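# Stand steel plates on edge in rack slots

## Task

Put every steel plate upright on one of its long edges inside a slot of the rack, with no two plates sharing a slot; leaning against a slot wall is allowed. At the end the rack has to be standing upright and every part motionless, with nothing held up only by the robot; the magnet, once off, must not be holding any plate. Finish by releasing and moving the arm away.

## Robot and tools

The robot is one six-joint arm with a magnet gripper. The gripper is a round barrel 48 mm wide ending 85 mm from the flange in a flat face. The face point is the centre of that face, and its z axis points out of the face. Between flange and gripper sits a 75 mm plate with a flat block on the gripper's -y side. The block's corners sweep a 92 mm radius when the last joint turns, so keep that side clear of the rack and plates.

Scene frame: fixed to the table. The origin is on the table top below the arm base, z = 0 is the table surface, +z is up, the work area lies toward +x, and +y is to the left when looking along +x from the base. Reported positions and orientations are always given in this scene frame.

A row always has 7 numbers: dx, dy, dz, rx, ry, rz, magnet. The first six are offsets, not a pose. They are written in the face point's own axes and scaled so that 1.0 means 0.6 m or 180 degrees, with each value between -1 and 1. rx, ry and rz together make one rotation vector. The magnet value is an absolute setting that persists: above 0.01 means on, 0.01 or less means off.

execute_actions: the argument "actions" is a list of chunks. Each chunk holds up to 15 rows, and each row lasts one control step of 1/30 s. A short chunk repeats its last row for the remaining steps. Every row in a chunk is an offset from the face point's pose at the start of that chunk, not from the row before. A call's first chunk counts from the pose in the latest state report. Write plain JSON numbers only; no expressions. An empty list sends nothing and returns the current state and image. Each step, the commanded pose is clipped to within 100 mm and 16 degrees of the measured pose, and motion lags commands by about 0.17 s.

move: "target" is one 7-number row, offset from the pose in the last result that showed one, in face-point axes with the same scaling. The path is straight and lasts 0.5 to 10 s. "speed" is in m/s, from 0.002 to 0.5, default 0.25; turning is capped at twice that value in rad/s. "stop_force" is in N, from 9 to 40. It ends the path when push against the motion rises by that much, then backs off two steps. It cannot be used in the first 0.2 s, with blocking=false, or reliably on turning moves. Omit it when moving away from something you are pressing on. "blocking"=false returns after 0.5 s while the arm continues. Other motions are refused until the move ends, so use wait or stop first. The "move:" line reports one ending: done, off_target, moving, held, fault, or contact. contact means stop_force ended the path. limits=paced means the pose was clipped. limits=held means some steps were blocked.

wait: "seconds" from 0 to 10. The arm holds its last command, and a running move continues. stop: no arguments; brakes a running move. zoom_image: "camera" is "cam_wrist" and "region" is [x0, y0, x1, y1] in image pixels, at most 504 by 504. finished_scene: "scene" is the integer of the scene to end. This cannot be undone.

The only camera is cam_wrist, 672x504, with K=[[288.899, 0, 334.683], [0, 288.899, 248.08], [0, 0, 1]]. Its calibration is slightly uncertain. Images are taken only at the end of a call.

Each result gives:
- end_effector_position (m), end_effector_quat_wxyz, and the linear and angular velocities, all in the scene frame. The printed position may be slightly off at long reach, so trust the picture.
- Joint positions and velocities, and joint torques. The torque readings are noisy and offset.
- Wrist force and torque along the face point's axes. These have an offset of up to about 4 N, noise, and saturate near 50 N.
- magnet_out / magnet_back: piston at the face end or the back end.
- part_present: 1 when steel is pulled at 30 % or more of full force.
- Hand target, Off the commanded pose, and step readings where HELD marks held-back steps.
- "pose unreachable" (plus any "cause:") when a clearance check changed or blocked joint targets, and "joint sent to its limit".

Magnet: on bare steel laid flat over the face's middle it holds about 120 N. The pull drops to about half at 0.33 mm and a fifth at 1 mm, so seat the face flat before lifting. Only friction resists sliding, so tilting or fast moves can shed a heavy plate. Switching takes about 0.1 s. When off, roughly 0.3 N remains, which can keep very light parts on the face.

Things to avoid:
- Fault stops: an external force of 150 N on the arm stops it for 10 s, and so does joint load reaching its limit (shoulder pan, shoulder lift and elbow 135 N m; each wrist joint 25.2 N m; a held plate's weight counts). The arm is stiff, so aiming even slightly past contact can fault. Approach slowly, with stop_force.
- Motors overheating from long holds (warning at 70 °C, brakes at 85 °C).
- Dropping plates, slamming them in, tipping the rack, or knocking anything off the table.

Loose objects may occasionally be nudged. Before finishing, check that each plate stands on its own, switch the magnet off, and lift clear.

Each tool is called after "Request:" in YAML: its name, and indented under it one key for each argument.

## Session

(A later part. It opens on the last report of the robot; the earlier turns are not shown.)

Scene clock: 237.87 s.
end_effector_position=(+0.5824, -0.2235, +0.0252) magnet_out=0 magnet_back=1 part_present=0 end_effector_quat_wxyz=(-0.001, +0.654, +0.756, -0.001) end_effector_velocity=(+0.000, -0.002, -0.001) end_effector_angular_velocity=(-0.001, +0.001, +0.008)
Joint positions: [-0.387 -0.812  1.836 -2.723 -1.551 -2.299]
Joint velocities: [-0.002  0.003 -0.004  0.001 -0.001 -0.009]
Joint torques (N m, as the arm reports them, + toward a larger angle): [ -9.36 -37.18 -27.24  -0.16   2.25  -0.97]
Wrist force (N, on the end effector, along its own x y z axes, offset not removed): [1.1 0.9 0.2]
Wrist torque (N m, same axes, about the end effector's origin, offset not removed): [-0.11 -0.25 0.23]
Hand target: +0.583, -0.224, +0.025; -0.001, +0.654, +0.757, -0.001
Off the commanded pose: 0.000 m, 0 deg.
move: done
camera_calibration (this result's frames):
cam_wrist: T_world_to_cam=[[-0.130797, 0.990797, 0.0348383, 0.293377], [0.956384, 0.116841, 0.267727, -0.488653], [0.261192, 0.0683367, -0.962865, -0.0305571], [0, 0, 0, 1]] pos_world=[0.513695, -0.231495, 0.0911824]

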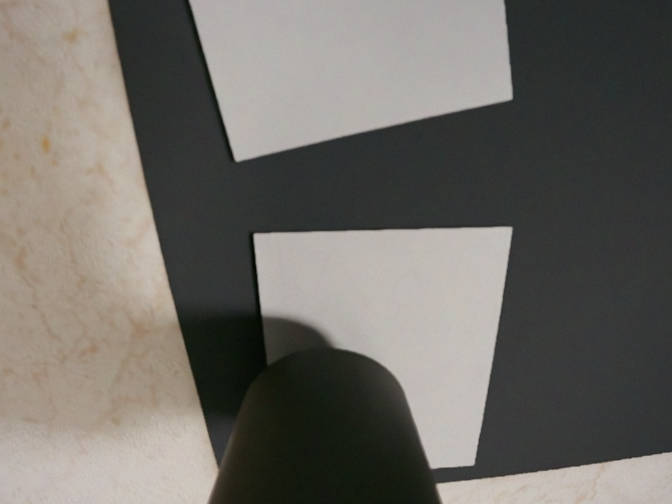

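Request:
move:
  target: [0,0,0.022,0,0,0,0]
  speed: 0.02

Request:
move:
  target: [0,0,0.02,0,0,0,0]
  speed: 0.003
  stop_force: 9

Scene clock: 241.70 s.
end_effector_position=(+0.5824, -0.2235, +0.0122) magnet_out=0 magnet_back=1 part_present=0 end_effector_quat_wxyz=(-0.001, +0.654, +0.756, -0.001) end_effector_velocity=(-0.000, +0.000, -0.002) end_effector_angular_velocity=(-0.000, +0.000, -0.001)
Joint positions: [-0.386 -0.783  1.828 -2.745 -1.551 -2.299]
Joint velocities: [ 0.     0.005 -0.001 -0.003 -0.     0.001]
Joint torques (N m, as the arm reports them, + toward a larger angle): [ 12.32 -38.2  -28.18  -4.59  -1.87   1.69]
Wrist force (N, on the end effector, along its own x y z axes, offset not removed): [-1.7 2.3 6.5]
Wrist torque (N m, same axes, about the end effector's origin, offset not removed): [0.24 0.11 0.12]
Hand target: +0.582, -0.223, +0.012; -0.001, +0.654, +0.756, -0.001
Off the commanded pose: 0.000 m, 0 deg.
move: done
camera_calibration (this result's frames):
cam_wrist: T_world_to_cam=[[-0.130804, 0.990793, 0.0349247, 0.293834], [0.956368, 0.11682, 0.267794, -0.485155], [0.261248, 0.0684294, -0.962843, -0.0431202], [0, 0, 0, 1]] pos_world=[0.513687, -0.231502, 0.0781414]

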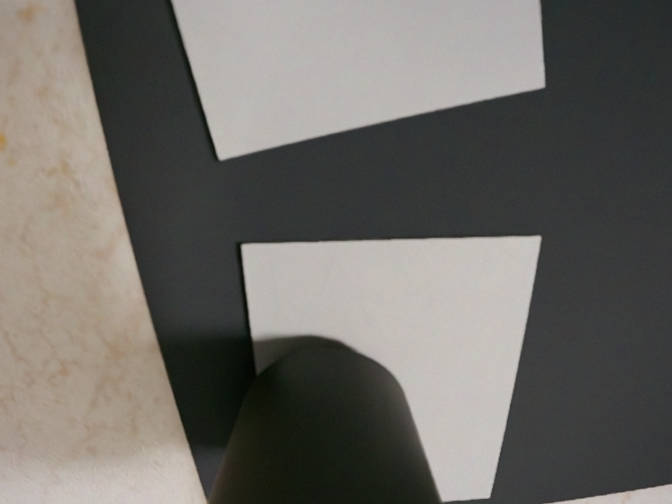

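Scene clock: 244.10 s.
end_effector_position=(+0.5825, -0.2235, +0.0061) magnet_out=0 magnet_back=1 part_present=0 end_effector_quat_wxyz=(-0.000, +0.654, +0.756, -0.001) end_effector_velocity=(-0.000, +0.000, +0.000) end_effector_angular_velocity=(+0.000, +0.002, +0.001)
Joint positions: [-0.386 -0.769  1.824 -2.754 -1.551 -2.299]
Joint velocities: [ 0.    -0.001  0.     0.003 -0.001 -0.001]
Joint torques (N m, as the arm reports them, + toward a larger angle): [ 11.64 -46.74 -22.49  -0.94  -0.5    1.93]
Wrist force (N, on the end effector, along its own x y z axes, offset not removed): [10.3 -21.2 -29.1]
Wrist torque (N m, same axes, about the end effector's origin, offset not removed): [-0.91 0.21 -0.03]
Hand target: +0.582, -0.223, +0.006; -0.001, +0.654, +0.756, -0.001
Off the commanded pose: 0.006 m, 0 deg.
move: contact
camera_calibration (this result's frames):
cam_wrist: T_world_to_cam=[[-0.130829, 0.990793, 0.0348265, 0.294092], [0.956331, 0.116861, 0.267908, -0.483525], [0.261371, 0.0683557, -0.962815, -0.0490831], [0, 0, 0, 1]] pos_world=[0.513714, -0.231524, 0.0720398]

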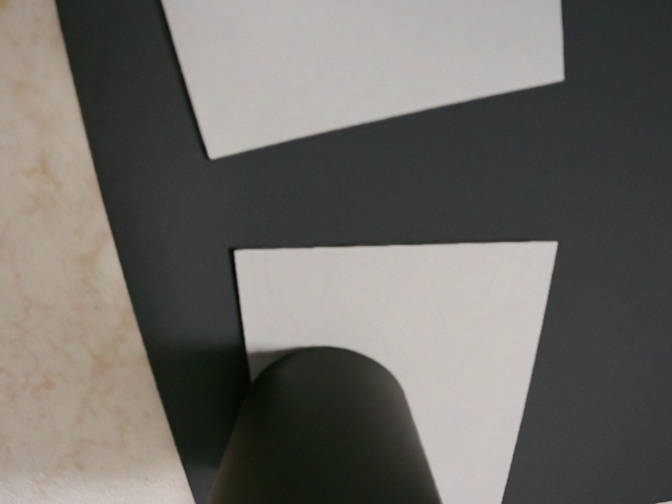

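Request:
execute_actions:
  actions:
    - [[0,0,0,0,0,0,1]]

Scene clock: 247.43 s.
end_effector_position=(+0.5824, -0.2235, +0.0061) magnet_out=1 magnet_back=0 part_present=1 end_effector_quat_wxyz=(-0.000, +0.654, +0.756, -0.001) end_effector_velocity=(+0.000, +0.001, -0.000) end_effector_angular_velocity=(+0.001, -0.000, +0.000)
Joint positions: [-0.386 -0.769  1.824 -2.754 -1.551 -2.299]
Joint velocities: [ 0.001  0.     0.    -0.     0.001  0.   ]
Joint torques (N m, as the arm reports them, + toward a larger angle): [ -1.67 -27.77 -12.98  -3.95  -0.58  -0.11]
Wrist force (N, on the end effector, along its own x y z axes, offset not removed): [2.8 -10.5 -20.1]
Wrist torque (N m, same axes, about the end effector's origin, offset not removed): [-0.96 0.65 -0.34]
Hand target: +0.582, -0.223, +0.006; -0.000, +0.654, +0.756, -0.001
Off the commanded pose: 0.000 m, 0 deg.
Step readings (end_effector_position):
0: (+0.5824, -0.2235, +0.0062)
1: (+0.5824, -0.2235, +0.0062)
2: (+0.5824, -0.2235, +0.0062)
4: (+0.5824, -0.2235, +0.0062)
8: (+0.5825, -0.2235, +0.0062)
15: end_effector_position above
camera_calibration (this result's frames):
cam_wrist: T_world_to_cam=[[-0.130821, 0.990792, 0.0348743, 0.294051], [0.956348, 0.116845, 0.267854, -0.483497], [0.261313, 0.0683929, -0.962828, -0.0490325], [0, 0, 0, 1]] pos_world=[0.513672, -0.231496, 0.072042]

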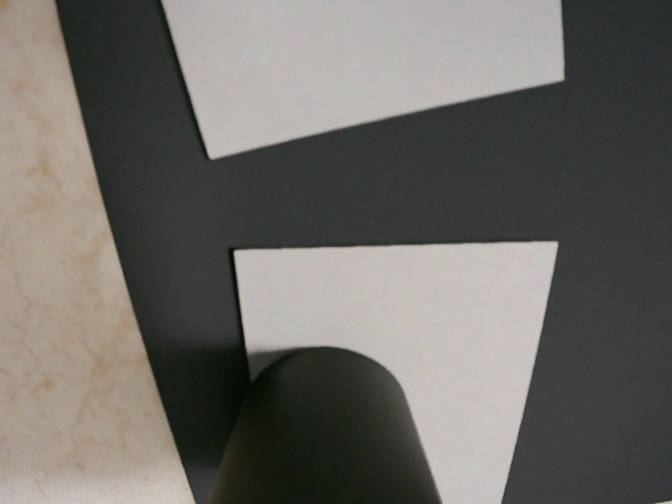

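Request:
move:
  target: [0,0,-0.05,0,0,0,1]
  speed: 0.1

Request:
move:
  target: [0.5155,-0.0302,-0.3233,0,0,0.4811,1]
  speed: 0.3

Request:
move:
  target: [0,0,0,0,-0.5,0,1]
  speed: 0.3

Scene clock: 252.17 s.
end_effector_position=(+0.5825, -0.2234, +0.0359) magnet_out=1 magnet_back=0 part_present=1 end_effector_quat_wxyz=(-0.000, +0.654, +0.756, -0.001) end_effector_velocity=(-0.000, -0.000, +0.002) end_effector_angular_velocity=(+0.000, -0.000, -0.002)
Joint positions: [-0.387 -0.836  1.842 -2.705 -1.551 -2.3  ]
Joint velocities: [-0.001 -0.003  0.     0.003  0.     0.002]
Joint torques (N m, as the arm reports them, + toward a larger angle): [-10.42 -58.82   0.78  -0.39   2.67  -1.3 ]
Wrist force (N, on the end effector, along its own x y z axes, offset not removed): [1.3 -1.8 4.8]
Wrist torque (N m, same axes, about the end effector's origin, offset not removed): [-0.29 -0.20 0.31]
Hand target: +0.582, -0.223, +0.036; -0.000, +0.654, +0.756, -0.001
Off the commanded pose: 0.000 m, 0 deg.
move: done
camera_calibration (this result's frames):
cam_wrist: T_world_to_cam=[[-0.13082, 0.990793, 0.034869, 0.292977], [0.956349, 0.116846, 0.267849, -0.491525], [0.261309, 0.0683871, -0.96283, -0.0202947], [0, 0, 0, 1]] pos_world=[0.5137, -0.231459, 0.101898]

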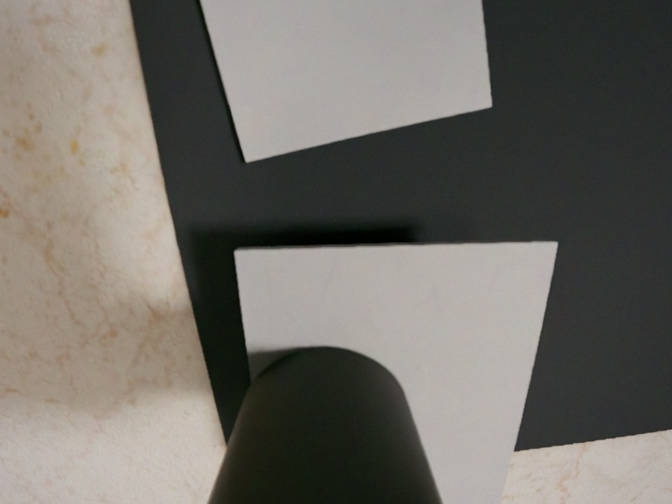

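Scene clock: 255.20 s.
end_effector_position=(+0.5203, +0.0801, +0.2297) magnet_out=1 magnet_back=0 part_present=1 end_effector_quat_wxyz=(+0.000, +0.995, +0.102, -0.001) end_effector_velocity=(-0.000, +0.002, +0.001) end_effector_angular_velocity=(-0.001, +0.001, -0.010)
Joint positions: [ 0.121 -1.367  2.103 -2.429 -1.616 -0.285]
Joint velocities: [ 0.004 -0.001 -0.002  0.004 -0.002  0.014]
Joint torques (N m, as the arm reports them, + toward a larger angle): [ 15.98 -40.61 -34.4   -0.16  -1.59   1.44]
Wrist force (N, on the end effector, along its own x y z axes, offset not removed): [0.5 0.1 0.9]
Wrist torque (N m, same axes, about the end effector's origin, offset not removed): [-0.11 0.03 0.06]
Hand target: +0.520, +0.080, +0.230; +0.000, +0.995, +0.102, -0.001
Off the commanded pose: 0.000 m, 0 deg.
move: done
camera_calibration (this result's frames):
cam_wrist: T_world_to_cam=[[0.981164, 0.19027, 0.0333986, -0.536723], [0.174472, -0.947028, 0.269625, -0.0277822], [0.0829309, -0.258719, -0.962386, 0.280615], [0, 0, 0, 1]] pos_world=[0.508188, 0.148412, 0.295476]

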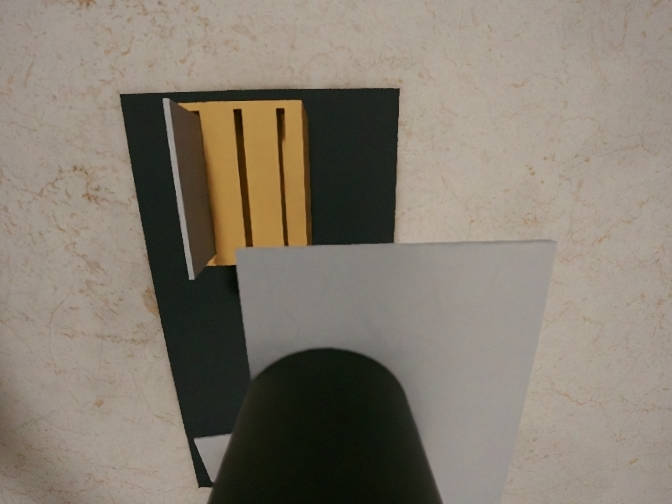

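Scene clock: 258.33 s.
end_effector_position=(+0.5204, +0.0801, +0.2300) magnet_out=1 magnet_back=0 part_present=1 end_effector_quat_wxyz=(+0.072, +0.703, +0.072, -0.704) end_effector_velocity=(-0.000, -0.000, +0.000) end_effector_angular_velocity=(-0.002, +0.008, -0.001)
Joint positions: [ 0.188 -0.659  1.111 -0.56  -1.788  0.053]
Joint velocities: [-0.001  0.004 -0.003  0.008  0.001  0.002]
Joint torques (N m, as the arm reports them, + toward a larger angle): [ -6.6  -48.86 -31.99   4.62   2.65   1.85]
Wrist force (N, on the end effector, along its own x y z axes, offset not removed): [1.5 5.7 -2.0]
Wrist torque (N m, same axes, about the end effector's origin, offset not removed): [0.72 0.04 0.11]
Hand target: +0.520, +0.080, +0.230; +0.072, +0.703, +0.072, -0.704
Off the commanded pose: 0.000 m, 0 deg.
move: done
camera_calibration (this result's frames):
cam_wrist: T_world_to_cam=[[0.036017, -0.00581483, -0.999334, 0.208219], [0.459115, -0.888111, 0.0217146, -0.123728], [-0.887646, -0.459592, -0.0293174, 0.587468], [0, 0, 0, 1]] pos_world=[0.57077, 0.161322, 0.22799]

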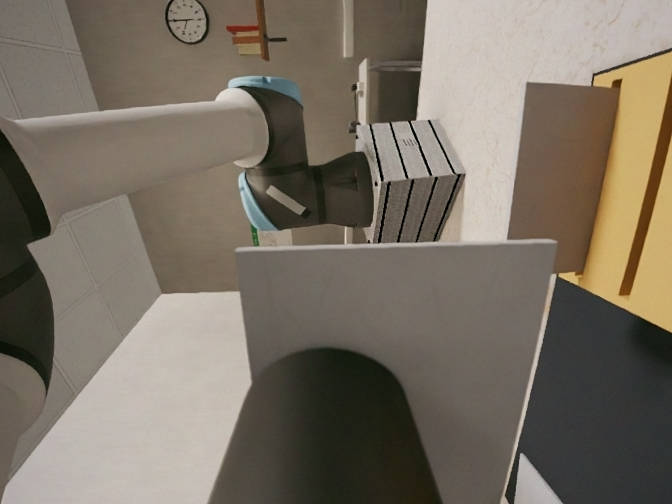

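Request:
move:
  target: [0.1517,-0.0962,0.0992,0,0,0,1]
  speed: 0.15

Request:
move:
  target: [0.008,0,0,0,0,0,1]
  speed: 0.01
  stop_force: 9

Request:
zoom_image:
  camera: "cam_wrist"
  region: [500, 180, 620, 300]

Scene clock: 263.73 s.
end_effector_position=(+0.4505, +0.1244, +0.1390) magnet_out=1 magnet_back=0 part_present=1 end_effector_quat_wxyz=(+0.072, +0.703, +0.072, -0.704) end_effector_velocity=(-0.001, +0.001, -0.001) end_effector_angular_velocity=(+0.002, +0.000, -0.001)
Joint positions: [ 0.248 -0.623  1.346 -0.83  -1.728  0.06 ]
Joint velocities: [ 0.001  0.001  0.002 -0.004  0.002 -0.002]
Joint torques (N m, as the arm reports them, + toward a larger angle): [ 17.22 -46.07  -2.23  -0.41   2.59   1.45]
Wrist force (N, on the end effector, along its own x y z axes, offset not removed): [-1.0 1.3 3.1]
Wrist torque (N m, same axes, about the end effector's origin, offset not removed): [0.11 0.18 -0.02]
Hand target: +0.450, +0.125, +0.139; +0.072, +0.703, +0.072, -0.704
Off the commanded pose: 0.000 m, 0 deg.
move: done
camera_calibration (this result's frames):
cam_wrist: T_world_to_cam=[[0.036013, -0.00582802, -0.999334, 0.120129], [0.459113, -0.888112, 0.0217244, -0.0502782], [-0.887648, -0.45959, -0.0293078, 0.543145], [0, 0, 0, 1]] pos_world=[0.500878, 0.205671, 0.137059]

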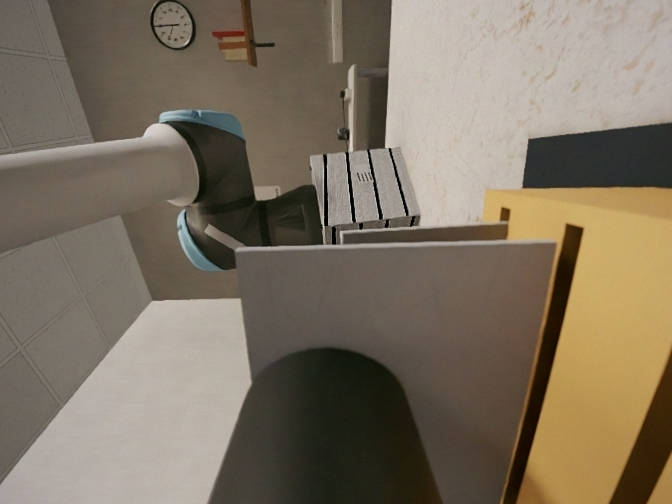

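Scene clock: 264.43 s.
end_effector_position=(+0.4505, +0.1245, +0.1344) magnet_out=1 magnet_back=0 part_present=1 end_effector_quat_wxyz=(+0.072, +0.703, +0.072, -0.704) end_effector_velocity=(-0.000, -0.000, -0.001) end_effector_angular_velocity=(-0.002, +0.000, +0.002)
Joint positions: [ 0.248 -0.614  1.344 -0.836 -1.729  0.06 ]
Joint velocities: [-0.     0.002 -0.    -0.002 -0.002  0.002]
Joint torques (N m, as the arm reports them, + toward a larger angle): [ -6.13 -45.07 -28.89  -0.03  -2.11  -0.85]
Wrist force (N, on the end effector, along its own x y z axes, offset not removed): [2.4 5.0 -2.9]
Wrist torque (N m, same axes, about the end effector's origin, offset not removed): [0.55 -0.13 0.03]
Hand target: +0.450, +0.124, +0.134; +0.072, +0.703, +0.072, -0.704
Off the commanded pose: 0.000 m, 0 deg.
move: done
camera_calibration (this result's frames):
cam_wrist: T_world_to_cam=[[0.0360124, -0.00587203, -0.999334, 0.115455], [0.45913, -0.888103, 0.0217638, -0.0501805], [-0.887639, -0.459608, -0.0292867, 0.543], [0, 0, 0, 1]] pos_world=[0.500869, 0.205679, 0.132373]

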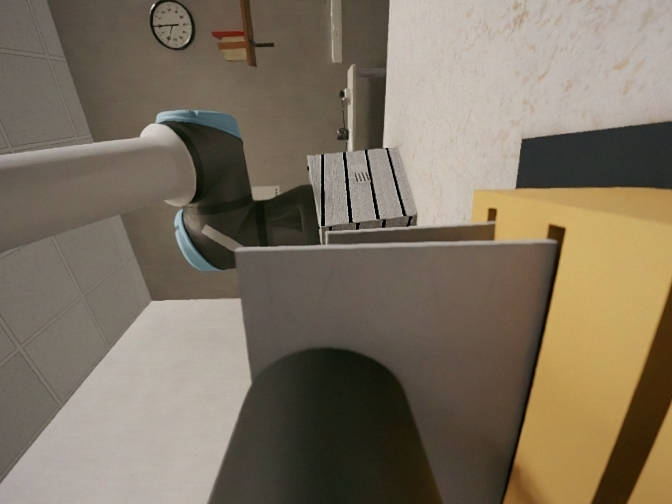

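Region (500, 180, 620, 300) of cam_wrist's 672x504 image, scaled by 4.200, with more detail than that image has.

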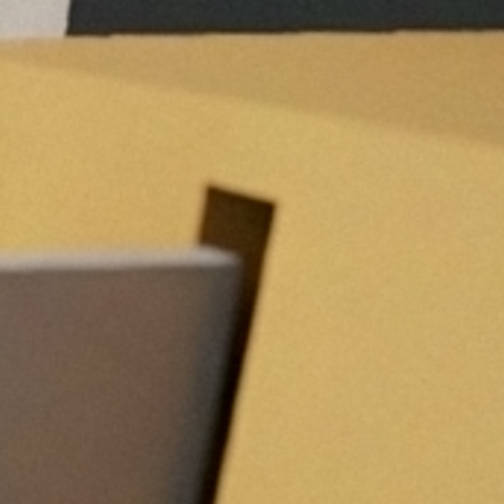

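Request:
move:
  target: [0.01,0,0,0,0,0,1]
  speed: 0.003
  stop_force: 9

Scene clock: 268.67 s.
end_effector_position=(+0.4505, +0.1245, +0.1284) magnet_out=1 magnet_back=0 part_present=1 end_effector_quat_wxyz=(+0.072, +0.703, +0.072, -0.704) end_effector_velocity=(-0.001, +0.001, -0.001) end_effector_angular_velocity=(-0.001, +0.000, +0.001)
Joint positions: [ 0.247 -0.604  1.341 -0.844 -1.729  0.06 ]
Joint velocities: [ 0.001  0.001  0.001 -0.001  0.     0.001]
Joint torques (N m, as the arm reports them, + toward a larger angle): [ -6.99 -44.54 -27.4    0.34  -1.76  -1.28]
Wrist force (N, on the end effector, along its own x y z axes, offset not removed): [3.2 2.3 -1.3]
Wrist torque (N m, same axes, about the end effector's origin, offset not removed): [0.06 -0.21 0.39]
Hand target: +0.450, +0.124, +0.128; +0.072, +0.703, +0.072, -0.704
Off the commanded pose: 0.000 m, 0 deg.
move: done
camera_calibration (this result's frames):
cam_wrist: T_world_to_cam=[[0.0360127, -0.00587165, -0.999334, 0.109495], [0.459129, -0.888103, 0.0217636, -0.0500534], [-0.887639, -0.459607, -0.0292871, 0.542824], [0, 0, 0, 1]] pos_world=[0.50087, 0.205676, 0.126409]

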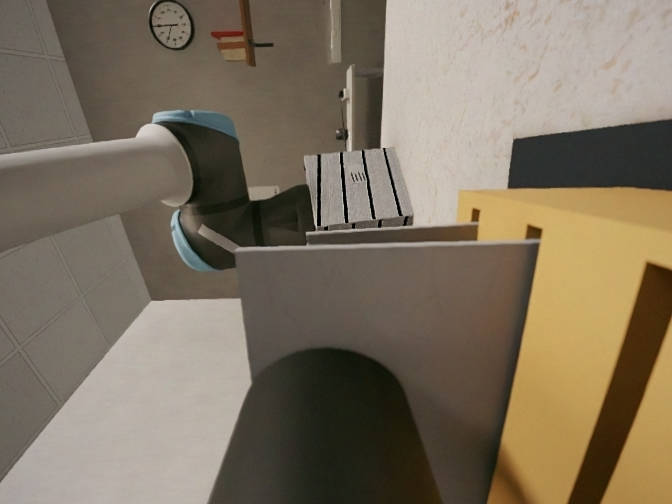

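Request:
move:
  target: [0.021,0,0,0,0,0,1]
  speed: 0.01
  stop_force: 9

Request:
move:
  target: [0.015,0,0,0,0,0,1]
  speed: 0.002
  stop_force: 9

Scene clock: 271.77 s.
end_effector_position=(+0.4505, +0.1244, +0.1159) magnet_out=1 magnet_back=0 part_present=1 end_effector_quat_wxyz=(+0.072, +0.703, +0.072, -0.704) end_effector_velocity=(-0.000, +0.000, -0.002) end_effector_angular_velocity=(-0.001, +0.001, +0.001)
Joint positions: [ 0.246 -0.581  1.333 -0.859 -1.73   0.06 ]
Joint velocities: [ 0.     0.003 -0.001 -0.002 -0.     0.001]
Joint torques (N m, as the arm reports them, + toward a larger angle): [ -6.36 -46.88 -26.43   0.19  -1.88  -1.27]
Wrist force (N, on the end effector, along its own x y z axes, offset not removed): [3.3 1.4 -1.9]
Wrist torque (N m, same axes, about the end effector's origin, offset not removed): [0.06 0.01 0.06]
Hand target: +0.450, +0.124, +0.116; +0.072, +0.703, +0.072, -0.704
Off the commanded pose: 0.000 m, 0 deg.
move: done
camera_calibration (this result's frames):
cam_wrist: T_world_to_cam=[[0.0360133, -0.00587155, -0.999334, 0.0970235], [0.459129, -0.888103, 0.0217638, -0.0497871], [-0.887639, -0.459607, -0.0292878, 0.542456], [0, 0, 0, 1]] pos_world=[0.50087, 0.20567, 0.11393]

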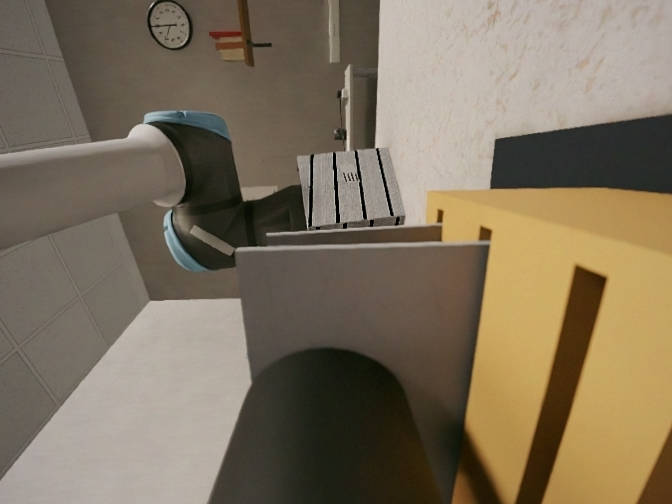

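Scene clock: 273.67 s.
end_effector_position=(+0.4505, +0.1244, +0.1128) magnet_out=1 magnet_back=0 part_present=1 end_effector_quat_wxyz=(+0.072, +0.703, +0.072, -0.704) end_effector_velocity=(-0.000, +0.001, +0.000) end_effector_angular_velocity=(+0.000, -0.000, +0.002)
Joint positions: [ 0.246 -0.575  1.331 -0.863 -1.731  0.06 ]
Joint velocities: [ 0.002 -0.001  0.001 -0.     0.    -0.   ]
Joint torques (N m, as the arm reports them, + toward a larger angle): [ -5.64 -54.99 -18.6   -1.12  -1.84  -0.2 ]
Wrist force (N, on the end effector, along its own x y z axes, offset not removed): [-17.1 1.9 -4.8]
Wrist torque (N m, same axes, about the end effector's origin, offset not removed): [0.03 0.16 -0.54]
Hand target: +0.450, +0.124, +0.113; +0.072, +0.703, +0.072, -0.704
Off the commanded pose: 0.006 m, 0 deg.
move: contact
camera_calibration (this result's frames):
cam_wrist: T_world_to_cam=[[0.0360446, -0.00584517, -0.999333, 0.0939069], [0.459122, -0.888107, 0.0217545, -0.0497303], [-0.887642, -0.4596, -0.0293278, 0.542395], [0, 0, 0, 1]] pos_world=[0.5009, 0.205668, 0.110833]

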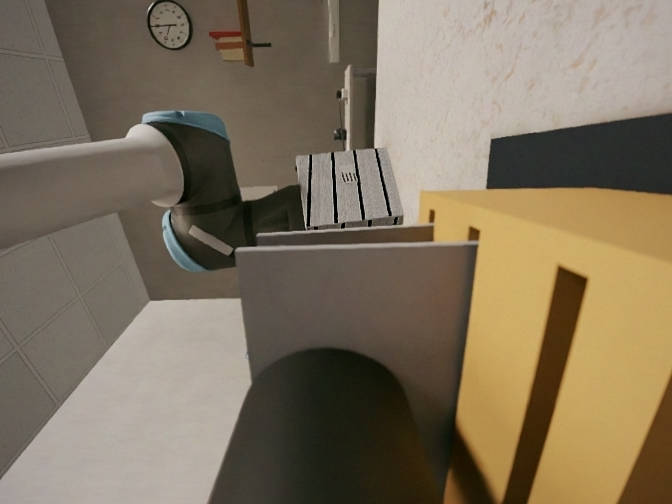

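Request:
execute_actions:
  actions:
    - [[-0.0005,0,0,0,0,0,0]]
    - [[-0.002,0,-0.015,0,0,0,0]]

Request:
move:
  target: [-0.178,0.138,-0.0905,0,0.5,0,0]
  speed: 0.3

Scene clock: 276.33 s.
end_effector_position=(+0.4592, +0.1262, +0.1143) magnet_out=0 magnet_back=1 part_present=0 end_effector_quat_wxyz=(+0.072, +0.703, +0.072, -0.704) end_effector_velocity=(+0.000, -0.001, -0.000) end_effector_angular_velocity=(+0.001, +0.001, +0.000)
Joint positions: [ 0.248 -0.563  1.296 -0.839 -1.728  0.06 ]
Joint velocities: [-0.001  0.001 -0.002  0.002 -0.001 -0.002]
Joint torques (N m, as the arm reports them, + toward a larger angle): [ 16.93 -48.35 -26.96   4.08   2.37   1.63]
Wrist force (N, on the end effector, along its own x y z axes, offset not removed): [0.3 3.4 1.5]
Wrist torque (N m, same axes, about the end effector's origin, offset not removed): [0.19 0.01 0.27]
Hand target: +0.459, +0.126, +0.114; +0.072, +0.703, +0.072, -0.704
Off the commanded pose: 0.000 m, 0 deg.
Step readings (end_effector_position; steps 1 to 15: 1st action; 16 to 30: 2nd action):
0: (+0.4505, +0.1244, +0.1129)
1: (+0.4505, +0.1244, +0.1129)
2: (+0.4505, +0.1244, +0.1130)
4: (+0.4505, +0.1244, +0.1130)
8: (+0.4505, +0.1244, +0.1131)
15: (+0.4505, +0.1244, +0.1131)
16: (+0.4506, +0.1245, +0.1132)
17: (+0.4521, +0.1248, +0.1134)
19: (+0.4556, +0.1255, +0.1139)
23: (+0.4584, +0.1261, +0.1142)
30: end_effector_position above
camera_calibration (this result's frames):
cam_wrist: T_world_to_cam=[[0.0360217, -0.00584484, -0.999334, 0.095105], [0.459116, -0.88811, 0.0217435, -0.0521823], [-0.887646, -0.459593, -0.0293078, 0.551026], [0, 0, 0, 1]] pos_world=[0.509648, 0.20746, 0.112326]

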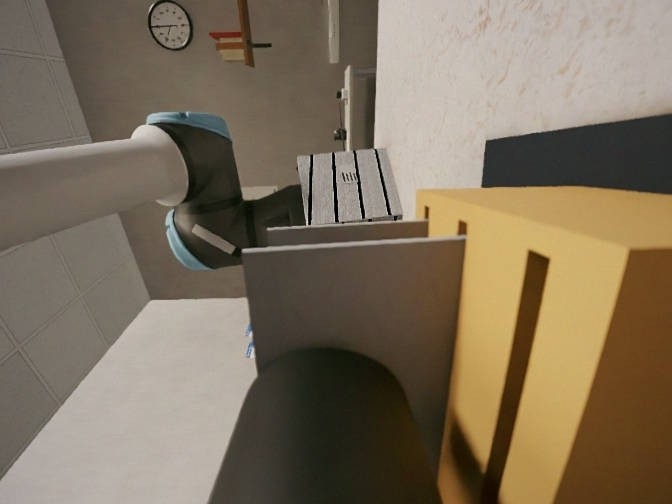

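Scene clock: 279.47 s.
end_effector_position=(+0.5291, +0.0563, +0.2208) magnet_out=0 magnet_back=1 part_present=0 end_effector_quat_wxyz=(+0.000, +0.995, +0.102, -0.001) end_effector_velocity=(+0.000, -0.000, +0.000) end_effector_angular_velocity=(+0.002, -0.009, +0.002)
Joint positions: [ 0.073 -1.343  2.094 -2.446 -1.61  -0.333]
Joint velocities: [-0.002 -0.002  0.005 -0.012  0.003 -0.004]
Joint torques (N m, as the arm reports them, + toward a larger angle): [ -7.77 -43.93  -2.78  -4.32   2.39  -1.04]
Wrist force (N, on the end effector, along its own x y z axes, offset not removed): [1.7 0.6 1.7]
Wrist torque (N m, same axes, about the end effector's origin, offset not removed): [-0.20 -0.10 -0.07]
Hand target: +0.529, +0.056, +0.221; +0.000, +0.995, +0.102, -0.000
Off the commanded pose: 0.000 m, 0 deg.
move: done
camera_calibration (this result's frames):
cam_wrist: T_world_to_cam=[[0.981158, 0.190304, 0.0333625, -0.540521], [0.174511, -0.947012, 0.269656, -0.049542], [0.0829112, -0.258753, -0.962379, 0.26522], [0, 0, 0, 1]] pos_world=[0.516993, 0.124573, 0.286635]

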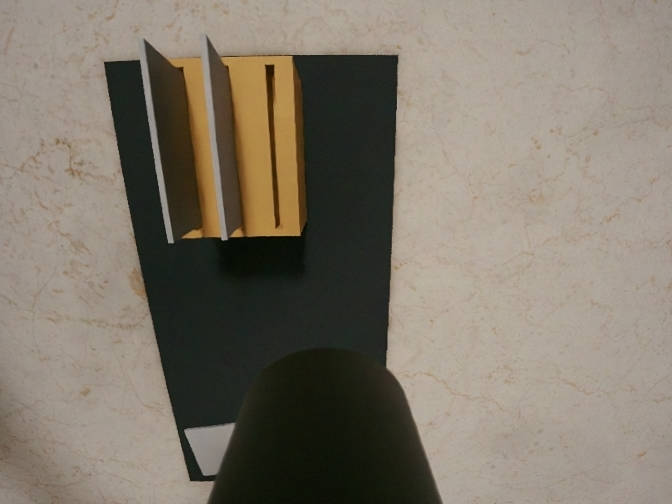

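Request:
move:
  target: [-0.2132,0.4858,0.3263,0,0,-0.5461,0]
  speed: 0.3

Scene clock: 287.27 s.
end_effector_position=(+0.4628, -0.2552, +0.0254) magnet_out=0 magnet_back=1 part_present=0 end_effector_quat_wxyz=(-0.001, +0.574, +0.819, -0.001) end_effector_velocity=(-0.000, -0.001, -0.001) end_effector_angular_velocity=(+0.002, -0.001, +0.007)
Joint positions: [-0.569 -0.892  2.119 -2.921 -1.528 -2.684]
Joint velocities: [-0.003  0.003 -0.001 -0.001  0.002 -0.01 ]
Joint torques (N m, as the arm reports them, + toward a larger angle): [ -8.45 -31.69 -21.35  -4.38   2.37  -1.15]
Wrist force (N, on the end effector, along its own x y z axes, offset not removed): [0.7 2.6 -4.2]
Wrist torque (N m, same axes, about the end effector's origin, offset not removed): [0.07 -0.13 0.16]
Hand target: +0.463, -0.255, +0.025; -0.001, +0.573, +0.819, -0.001
Off the commanded pose: 0.000 m, 0 deg.
move: done
camera_calibration (this result's frames):
cam_wrist: T_world_to_cam=[[-0.329082, 0.943645, 0.0352015, 0.38888], [0.91279, 0.308329, 0.267855, -0.301571], [0.241907, 0.120278, -0.962816, 0.0251987], [0, 0, 0, 1]] pos_world=[0.397148, -0.277012, 0.0913499]

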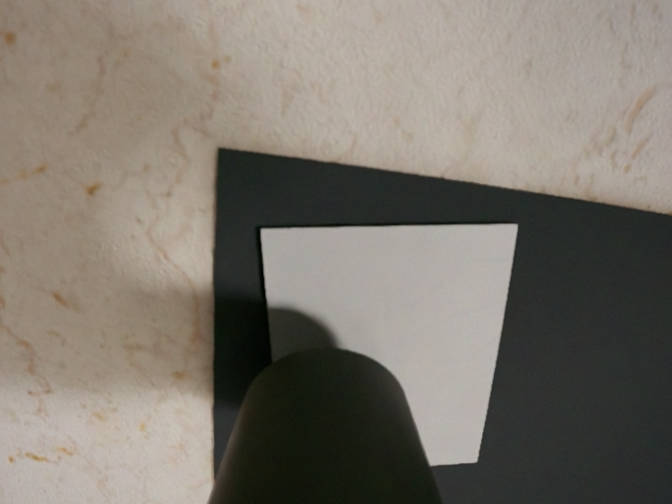

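Request:
move:
  target: [0.0025,-0.0017,0.024,0,0,0,0]
  speed: 0.03

Request:
move:
  target: [0,0,0.02,0,0,0,0]
  speed: 0.002
  stop_force: 9

Request:
execute_actions:
  actions:
    - [[0,0,0,0,0,0,1]]

Scene clock: 291.47 s.
end_effector_position=(+0.4614, -0.2541, +0.0112) magnet_out=0 magnet_back=1 part_present=0 end_effector_quat_wxyz=(-0.001, +0.574, +0.819, -0.001) end_effector_velocity=(-0.000, +0.001, -0.002) end_effector_angular_velocity=(+0.000, -0.000, -0.000)
Joint positions: [-0.568 -0.855  2.115 -2.954 -1.528 -2.684]
Joint velocities: [ 0.001  0.005 -0.001 -0.004  0.     0.001]
Joint torques (N m, as the arm reports them, + toward a larger angle): [ 11.82 -34.05 -21.6   -4.49  -1.91   1.55]
Wrist force (N, on the end effector, along its own x y z axes, offset not removed): [3.6 3.9 -3.1]
Wrist torque (N m, same axes, about the end effector's origin, offset not removed): [0.54 -0.43 -0.01]
Hand target: +0.461, -0.254, +0.011; -0.001, +0.574, +0.819, -0.001
Off the commanded pose: 0.000 m, 0 deg.
move: done
camera_calibration (this result's frames):
cam_wrist: T_world_to_cam=[[-0.329085, 0.943643, 0.0352179, 0.387925], [0.912788, 0.308328, 0.267865, -0.296731], [0.241911, 0.120297, -0.962813, 0.0117268], [0, 0, 0, 1]] pos_world=[0.395677, -0.275983, 0.0771128]

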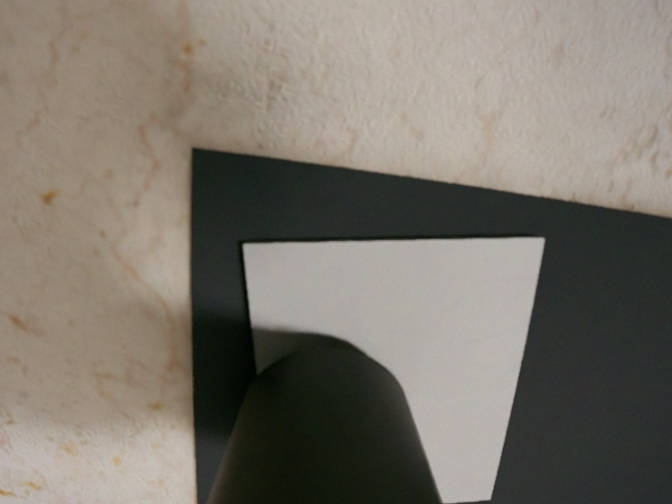

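Scene clock: 294.50 s.
end_effector_position=(+0.4614, -0.2542, +0.0058) magnet_out=0 magnet_back=1 part_present=0 end_effector_quat_wxyz=(-0.000, +0.574, +0.819, -0.001) end_effector_velocity=(-0.000, +0.001, -0.000) end_effector_angular_velocity=(+0.002, +0.002, +0.002)
Joint positions: [-0.568 -0.84   2.111 -2.964 -1.528 -2.683]
Joint velocities: [ 0.001 -0.001  0.     0.003  0.    -0.001]
Joint torques (N m, as the arm reports them, + toward a larger angle): [ 10.65 -42.39 -20.78  -0.17  -1.48   2.01]
Wrist force (N, on the end effector, along its own x y z axes, offset not removed): [16.0 -6.3 -27.9]
Wrist torque (N m, same axes, about the end effector's origin, offset not removed): [-0.37 -0.41 -0.13]
Hand target: +0.461, -0.254, +0.006; -0.001, +0.574, +0.819, -0.001
Off the commanded pose: 0.007 m, 0 deg.
move: contact
camera_calibration (this result's frames):
cam_wrist: T_world_to_cam=[[-0.329102, 0.943641, 0.0351301, 0.388139], [0.912771, 0.308363, 0.267883, -0.295281], [0.241952, 0.120226, -0.962811, 0.00653581], [0, 0, 0, 1]] pos_world=[0.39568, -0.275996, 0.0717579]

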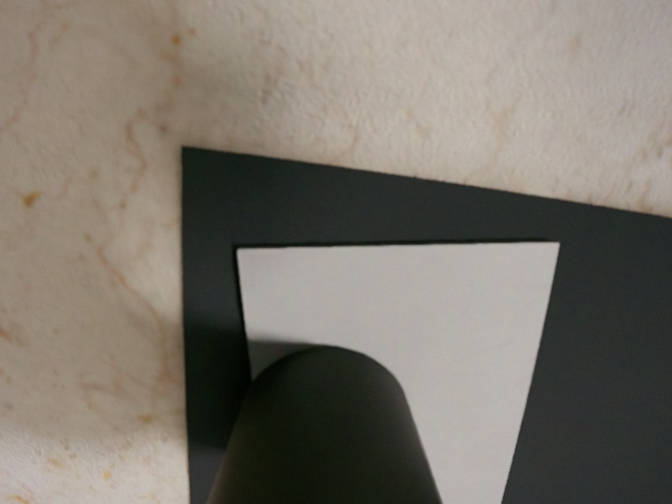

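Scene clock: 295.00 s.
end_effector_position=(+0.4614, -0.2541, +0.0058) magnet_out=1 magnet_back=0 part_present=1 end_effector_quat_wxyz=(-0.001, +0.574, +0.819, -0.001) end_effector_velocity=(+0.000, +0.001, +0.000) end_effector_angular_velocity=(+0.000, -0.000, +0.003)
Joint positions: [-0.568 -0.84   2.111 -2.964 -1.528 -2.683]
Joint velocities: [ 0.002 -0.001  0.001  0.    -0.    -0.001]
Joint torques (N m, as the arm reports them, + toward a larger angle): [  9.69 -36.26 -21.23  -3.19  -1.39   1.59]
Wrist force (N, on the end effector, along its own x y z axes, offset not removed): [8.9 -8.7 -21.3]
Wrist torque (N m, same axes, about the end effector's origin, offset not removed): [-1.13 0.01 -0.29]
Hand target: +0.461, -0.254, +0.006; -0.000, +0.574, +0.819, -0.001
Off the commanded pose: 0.000 m, 0 deg.
Step readings (end_effector_position):
0: (+0.4614, -0.2542, +0.0058)
1: (+0.4614, -0.2542, +0.0058)
2: (+0.4614, -0.2541, +0.0058)
4: (+0.4614, -0.2541, +0.0058)
8: (+0.4614, -0.2541, +0.0058)
15: end_effector_position above
camera_calibration (this result's frames):
cam_wrist: T_world_to_cam=[[-0.329095, 0.943642, 0.035171, 0.38813], [0.912782, 0.308349, 0.267862, -0.295288], [0.241921, 0.120255, -0.962815, 0.00656383], [0, 0, 0, 1]] pos_world=[0.395677, -0.275994, 0.0717652]

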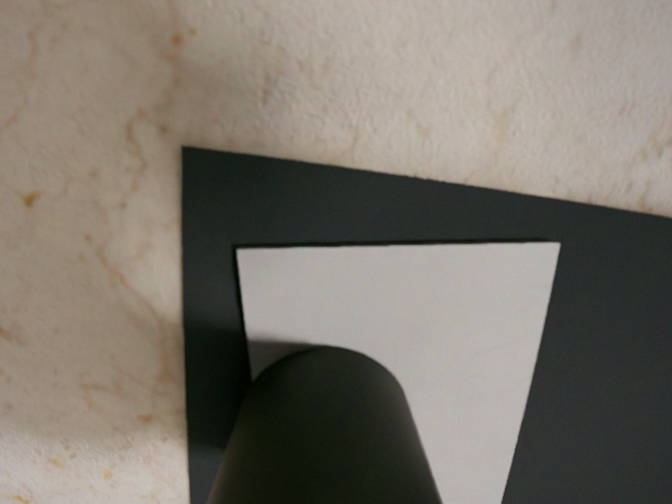

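Request:
move:
  target: [0,0,-0.05,0,0,0,1]
  speed: 0.1

Request:
move:
  target: [0.4888,0.3343,-0.3233,0,0,0.5458,1]
  speed: 0.3

Request:
move:
  target: [0,0,0,0,-0.5,0,1]
  speed: 0.3

Scene clock: 299.97 s.
end_effector_position=(+0.4614, -0.2541, +0.0357) magnet_out=1 magnet_back=0 part_present=1 end_effector_quat_wxyz=(-0.001, +0.574, +0.819, -0.001) end_effector_velocity=(+0.000, +0.000, +0.002) end_effector_angular_velocity=(+0.001, -0.001, -0.001)
Joint positions: [-0.57  -0.921  2.131 -2.903 -1.528 -2.686]
Joint velocities: [-0.    -0.005  0.001  0.004  0.001  0.   ]
Joint torques (N m, as the arm reports them, + toward a larger angle): [-11.38 -52.96   4.92  -0.52   2.26  -1.31]
Wrist force (N, on the end effector, along its own x y z axes, offset not removed): [-2.6 -2.7 2.5]
Wrist torque (N m, same axes, about the end effector's origin, offset not removed): [-0.38 0.31 0.05]
Hand target: +0.461, -0.254, +0.036; -0.001, +0.574, +0.819, -0.001
Off the commanded pose: 0.000 m, 0 deg.
move: done
camera_calibration (this result's frames):
cam_wrist: T_world_to_cam=[[-0.329095, 0.943642, 0.0351629, 0.38705], [0.91278, 0.308351, 0.267865, -0.303325], [0.241927, 0.120249, -0.962814, 0.0352905], [0, 0, 0, 1]] pos_world=[0.395708, -0.27595, 0.101619]

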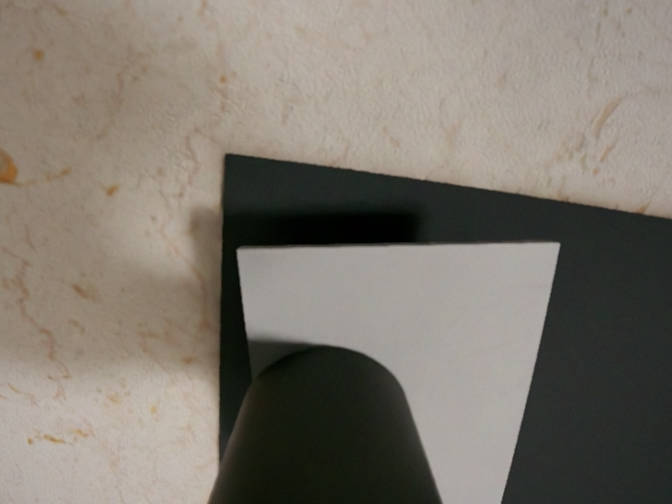

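Scene clock: 303.33 s.
end_effector_position=(+0.5499, +0.0901, +0.2293) magnet_out=1 magnet_back=0 part_present=1 end_effector_quat_wxyz=(+0.000, +0.995, +0.103, -0.001) end_effector_velocity=(+0.001, +0.000, +0.000) end_effector_angular_velocity=(-0.002, +0.002, -0.011)
Joint positions: [ 0.146 -1.308  2.014 -2.399 -1.619 -0.262]
Joint velocities: [ 0.002  0.002 -0.004  0.005 -0.003  0.013]
Joint torques (N m, as the arm reports them, + toward a larger angle): [ 12.34 -27.91 -34.68  -0.51  -1.87   1.81]
Wrist force (N, on the end effector, along its own x y z axes, offset not removed): [-0.7 -0.2 2.4]
Wrist torque (N m, same axes, about the end effector's origin, offset not removed): [0.06 -0.07 0.11]
Hand target: +0.550, +0.090, +0.229; +0.000, +0.995, +0.102, -0.001
Off the commanded pose: 0.000 m, 0 deg.
move: done
camera_calibration (this result's frames):
cam_wrist: T_world_to_cam=[[0.980964, 0.191282, 0.0334835, -0.567683], [0.175421, -0.946834, 0.269689, -0.0239497], [0.0832898, -0.258681, -0.962365, 0.280146], [0, 0, 0, 1]] pos_world=[0.537744, 0.15838, 0.29507]

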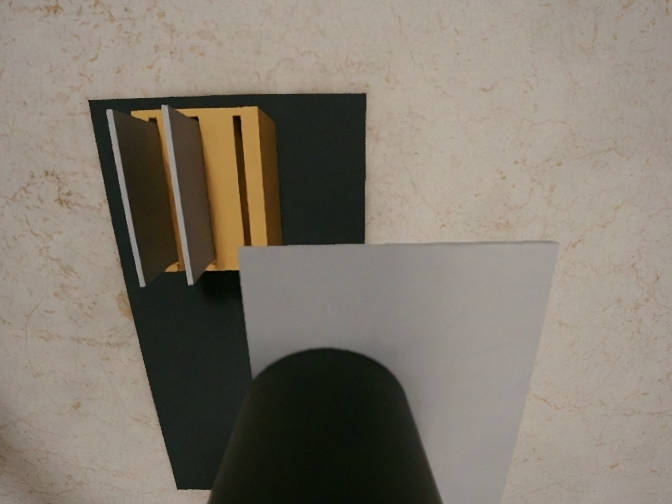

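Scene clock: 306.47 s.
end_effector_position=(+0.5500, +0.0901, +0.2296) magnet_out=1 magnet_back=0 part_present=1 end_effector_quat_wxyz=(+0.072, +0.703, +0.073, -0.704) end_effector_velocity=(+0.000, -0.001, +0.000) end_effector_angular_velocity=(-0.001, +0.008, -0.001)
Joint positions: [ 0.203 -0.584  0.955 -0.479 -1.774  0.055]
Joint velocities: [-0.002  0.004 -0.005  0.009 -0.     0.001]
Joint torques (N m, as the arm reports them, + toward a larger angle): [ -5.44 -52.73 -33.79   4.61   2.55   1.75]
Wrist force (N, on the end effector, along its own x y z axes, offset not removed): [4.3 0.1 1.1]
Wrist torque (N m, same axes, about the end effector's origin, offset not removed): [0.09 -0.20 0.00]
Hand target: +0.550, +0.090, +0.230; +0.072, +0.703, +0.073, -0.704
Off the commanded pose: 0.000 m, 0 deg.
move: done
camera_calibration (this result's frames):
cam_wrist: T_world_to_cam=[[0.0361462, -0.00582344, -0.99933, 0.206738], [0.460024, -0.887639, 0.0218118, -0.129025], [-0.887171, -0.460504, -0.0294059, 0.618183], [0, 0, 0, 1]] pos_world=[0.600315, 0.171351, 0.227592]

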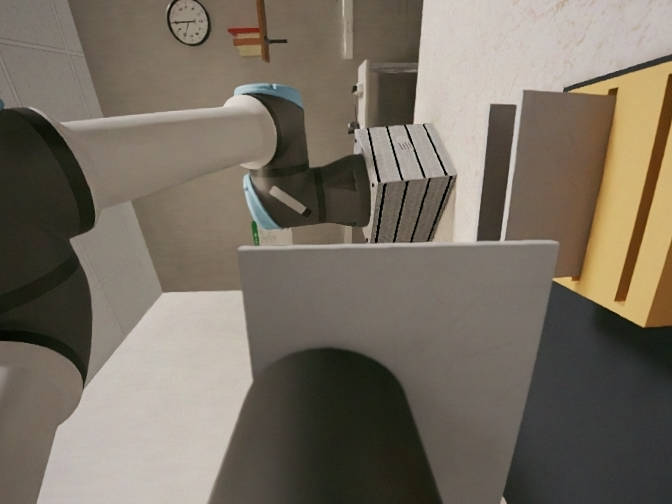

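Request:
move:
  target: [0.151,-0.0897,0.1007,0,0,0,1]
  speed: 0.15

Request:
move:
  target: [0.008,0,0,0,0,0,1]
  speed: 0.01
  stop_force: 9

Request:
zoom_image:
  camera: "cam_wrist"
  region: [500, 180, 620, 300]

Scene clock: 311.20 s.
end_effector_position=(+0.4800, +0.1304, +0.1391) magnet_out=1 magnet_back=0 part_present=1 end_effector_quat_wxyz=(+0.072, +0.703, +0.073, -0.704) end_effector_velocity=(-0.001, +0.000, -0.001) end_effector_angular_velocity=(+0.000, -0.000, -0.000)
Joint positions: [ 0.255 -0.57   1.221 -0.758 -1.722  0.061]
Joint velocities: [-0.     0.001  0.003 -0.004  0.    -0.   ]
Joint torques (N m, as the arm reports them, + toward a larger angle): [ 18.14 -48.24  -1.63  -0.04   2.63   1.64]
Wrist force (N, on the end effector, along its own x y z axes, offset not removed): [-1.2 0.2 3.2]
Wrist torque (N m, same axes, about the end effector's origin, offset not removed): [0.11 0.17 0.28]
Hand target: +0.480, +0.130, +0.139; +0.072, +0.703, +0.073, -0.704
Off the commanded pose: 0.000 m, 0 deg.
move: done
camera_calibration (this result's frames):
cam_wrist: T_world_to_cam=[[0.0361389, -0.00583652, -0.99933, 0.119049], [0.460022, -0.887639, 0.02182, -0.0590919], [-0.887172, -0.460502, -0.0293934, 0.571958], [0, 0, 0, 1]] pos_world=[0.530306, 0.21163, 0.137071]

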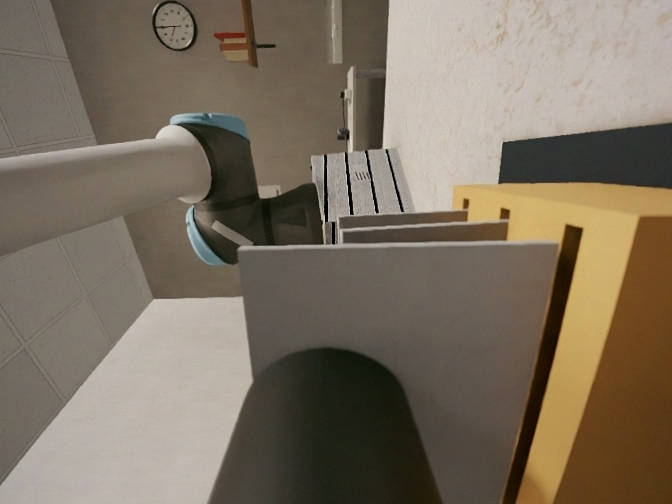

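Scene clock: 311.90 s.
end_effector_position=(+0.4800, +0.1304, +0.1344) magnet_out=1 magnet_back=0 part_present=1 end_effector_quat_wxyz=(+0.072, +0.703, +0.073, -0.704) end_effector_velocity=(-0.000, -0.001, -0.001) end_effector_angular_velocity=(-0.002, +0.001, -0.002)
Joint positions: [ 0.255 -0.562  1.219 -0.764 -1.723  0.061]
Joint velocities: [-0.002  0.002  0.    -0.001  0.001  0.002]
Joint torques (N m, as the arm reports them, + toward a larger angle): [ -6.29 -46.81 -30.14   0.05  -1.89  -0.87]
Wrist force (N, on the end effector, along its own x y z axes, offset not removed): [-1.2 3.4 1.4]
Wrist torque (N m, same axes, about the end effector's origin, offset not removed): [0.49 0.16 0.15]
Hand target: +0.480, +0.130, +0.134; +0.072, +0.703, +0.073, -0.704
Off the commanded pose: 0.000 m, 0 deg.
move: done
camera_calibration (this result's frames):
cam_wrist: T_world_to_cam=[[0.0361385, -0.00587846, -0.99933, 0.114376], [0.460039, -0.887629, 0.0218577, -0.0589939], [-0.887163, -0.460521, -0.0293733, 0.571813], [0, 0, 0, 1]] pos_world=[0.530297, 0.211639, 0.132384]

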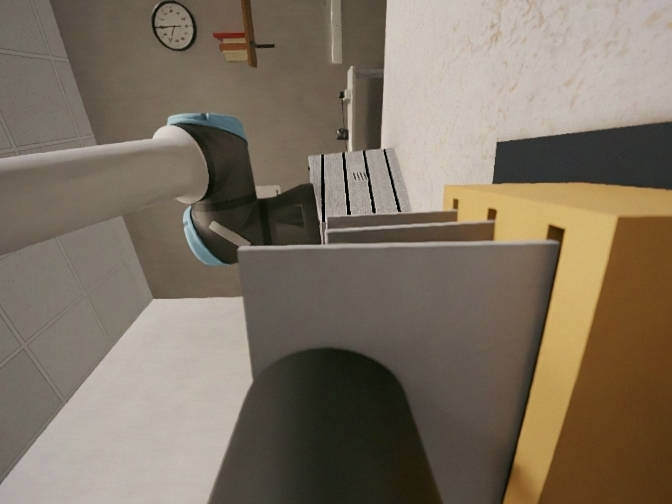

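Region (500, 180, 620, 300) of cam_wrist's 672x504 image, scaled by 4.200, with more detail than that image has.

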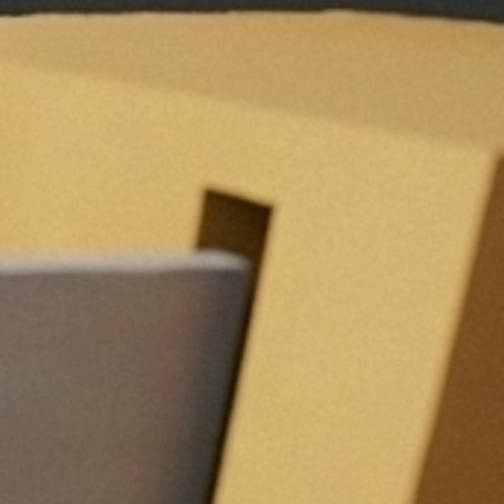

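Request:
move:
  target: [0.01,0,0.0003,0,0,0,1]
  speed: 0.003
  stop_force: 9

Scene clock: 315.33 s.
end_effector_position=(+0.4798, +0.1303, +0.1284) magnet_out=1 magnet_back=0 part_present=1 end_effector_quat_wxyz=(+0.072, +0.703, +0.073, -0.704) end_effector_velocity=(+0.000, -0.001, -0.001) end_effector_angular_velocity=(-0.000, +0.001, -0.001)
Joint positions: [ 0.254 -0.552  1.216 -0.771 -1.723  0.061]
Joint velocities: [-0.002  0.001 -0.    -0.001 -0.002  0.   ]
Joint torques (N m, as the arm reports them, + toward a larger angle): [ -6.27 -46.37 -29.08   0.39  -2.02  -0.93]
Wrist force (N, on the end effector, along its own x y z axes, offset not removed): [4.8 5.4 1.3]
Wrist torque (N m, same axes, about the end effector's origin, offset not removed): [0.63 -0.32 0.33]
Hand target: +0.480, +0.130, +0.128; +0.072, +0.703, +0.073, -0.704
Off the commanded pose: 0.000 m, 0 deg.
move: done
camera_calibration (this result's frames):
cam_wrist: T_world_to_cam=[[0.0361472, -0.00587746, -0.999329, 0.108419], [0.460037, -0.887631, 0.0218607, -0.0588186], [-0.887164, -0.460518, -0.0293815, 0.571469], [0, 0, 0, 1]] pos_world=[0.530126, 0.2116, 0.126422]

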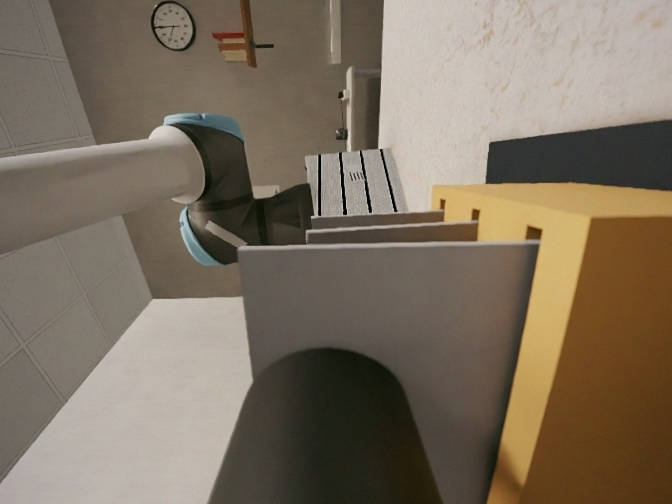

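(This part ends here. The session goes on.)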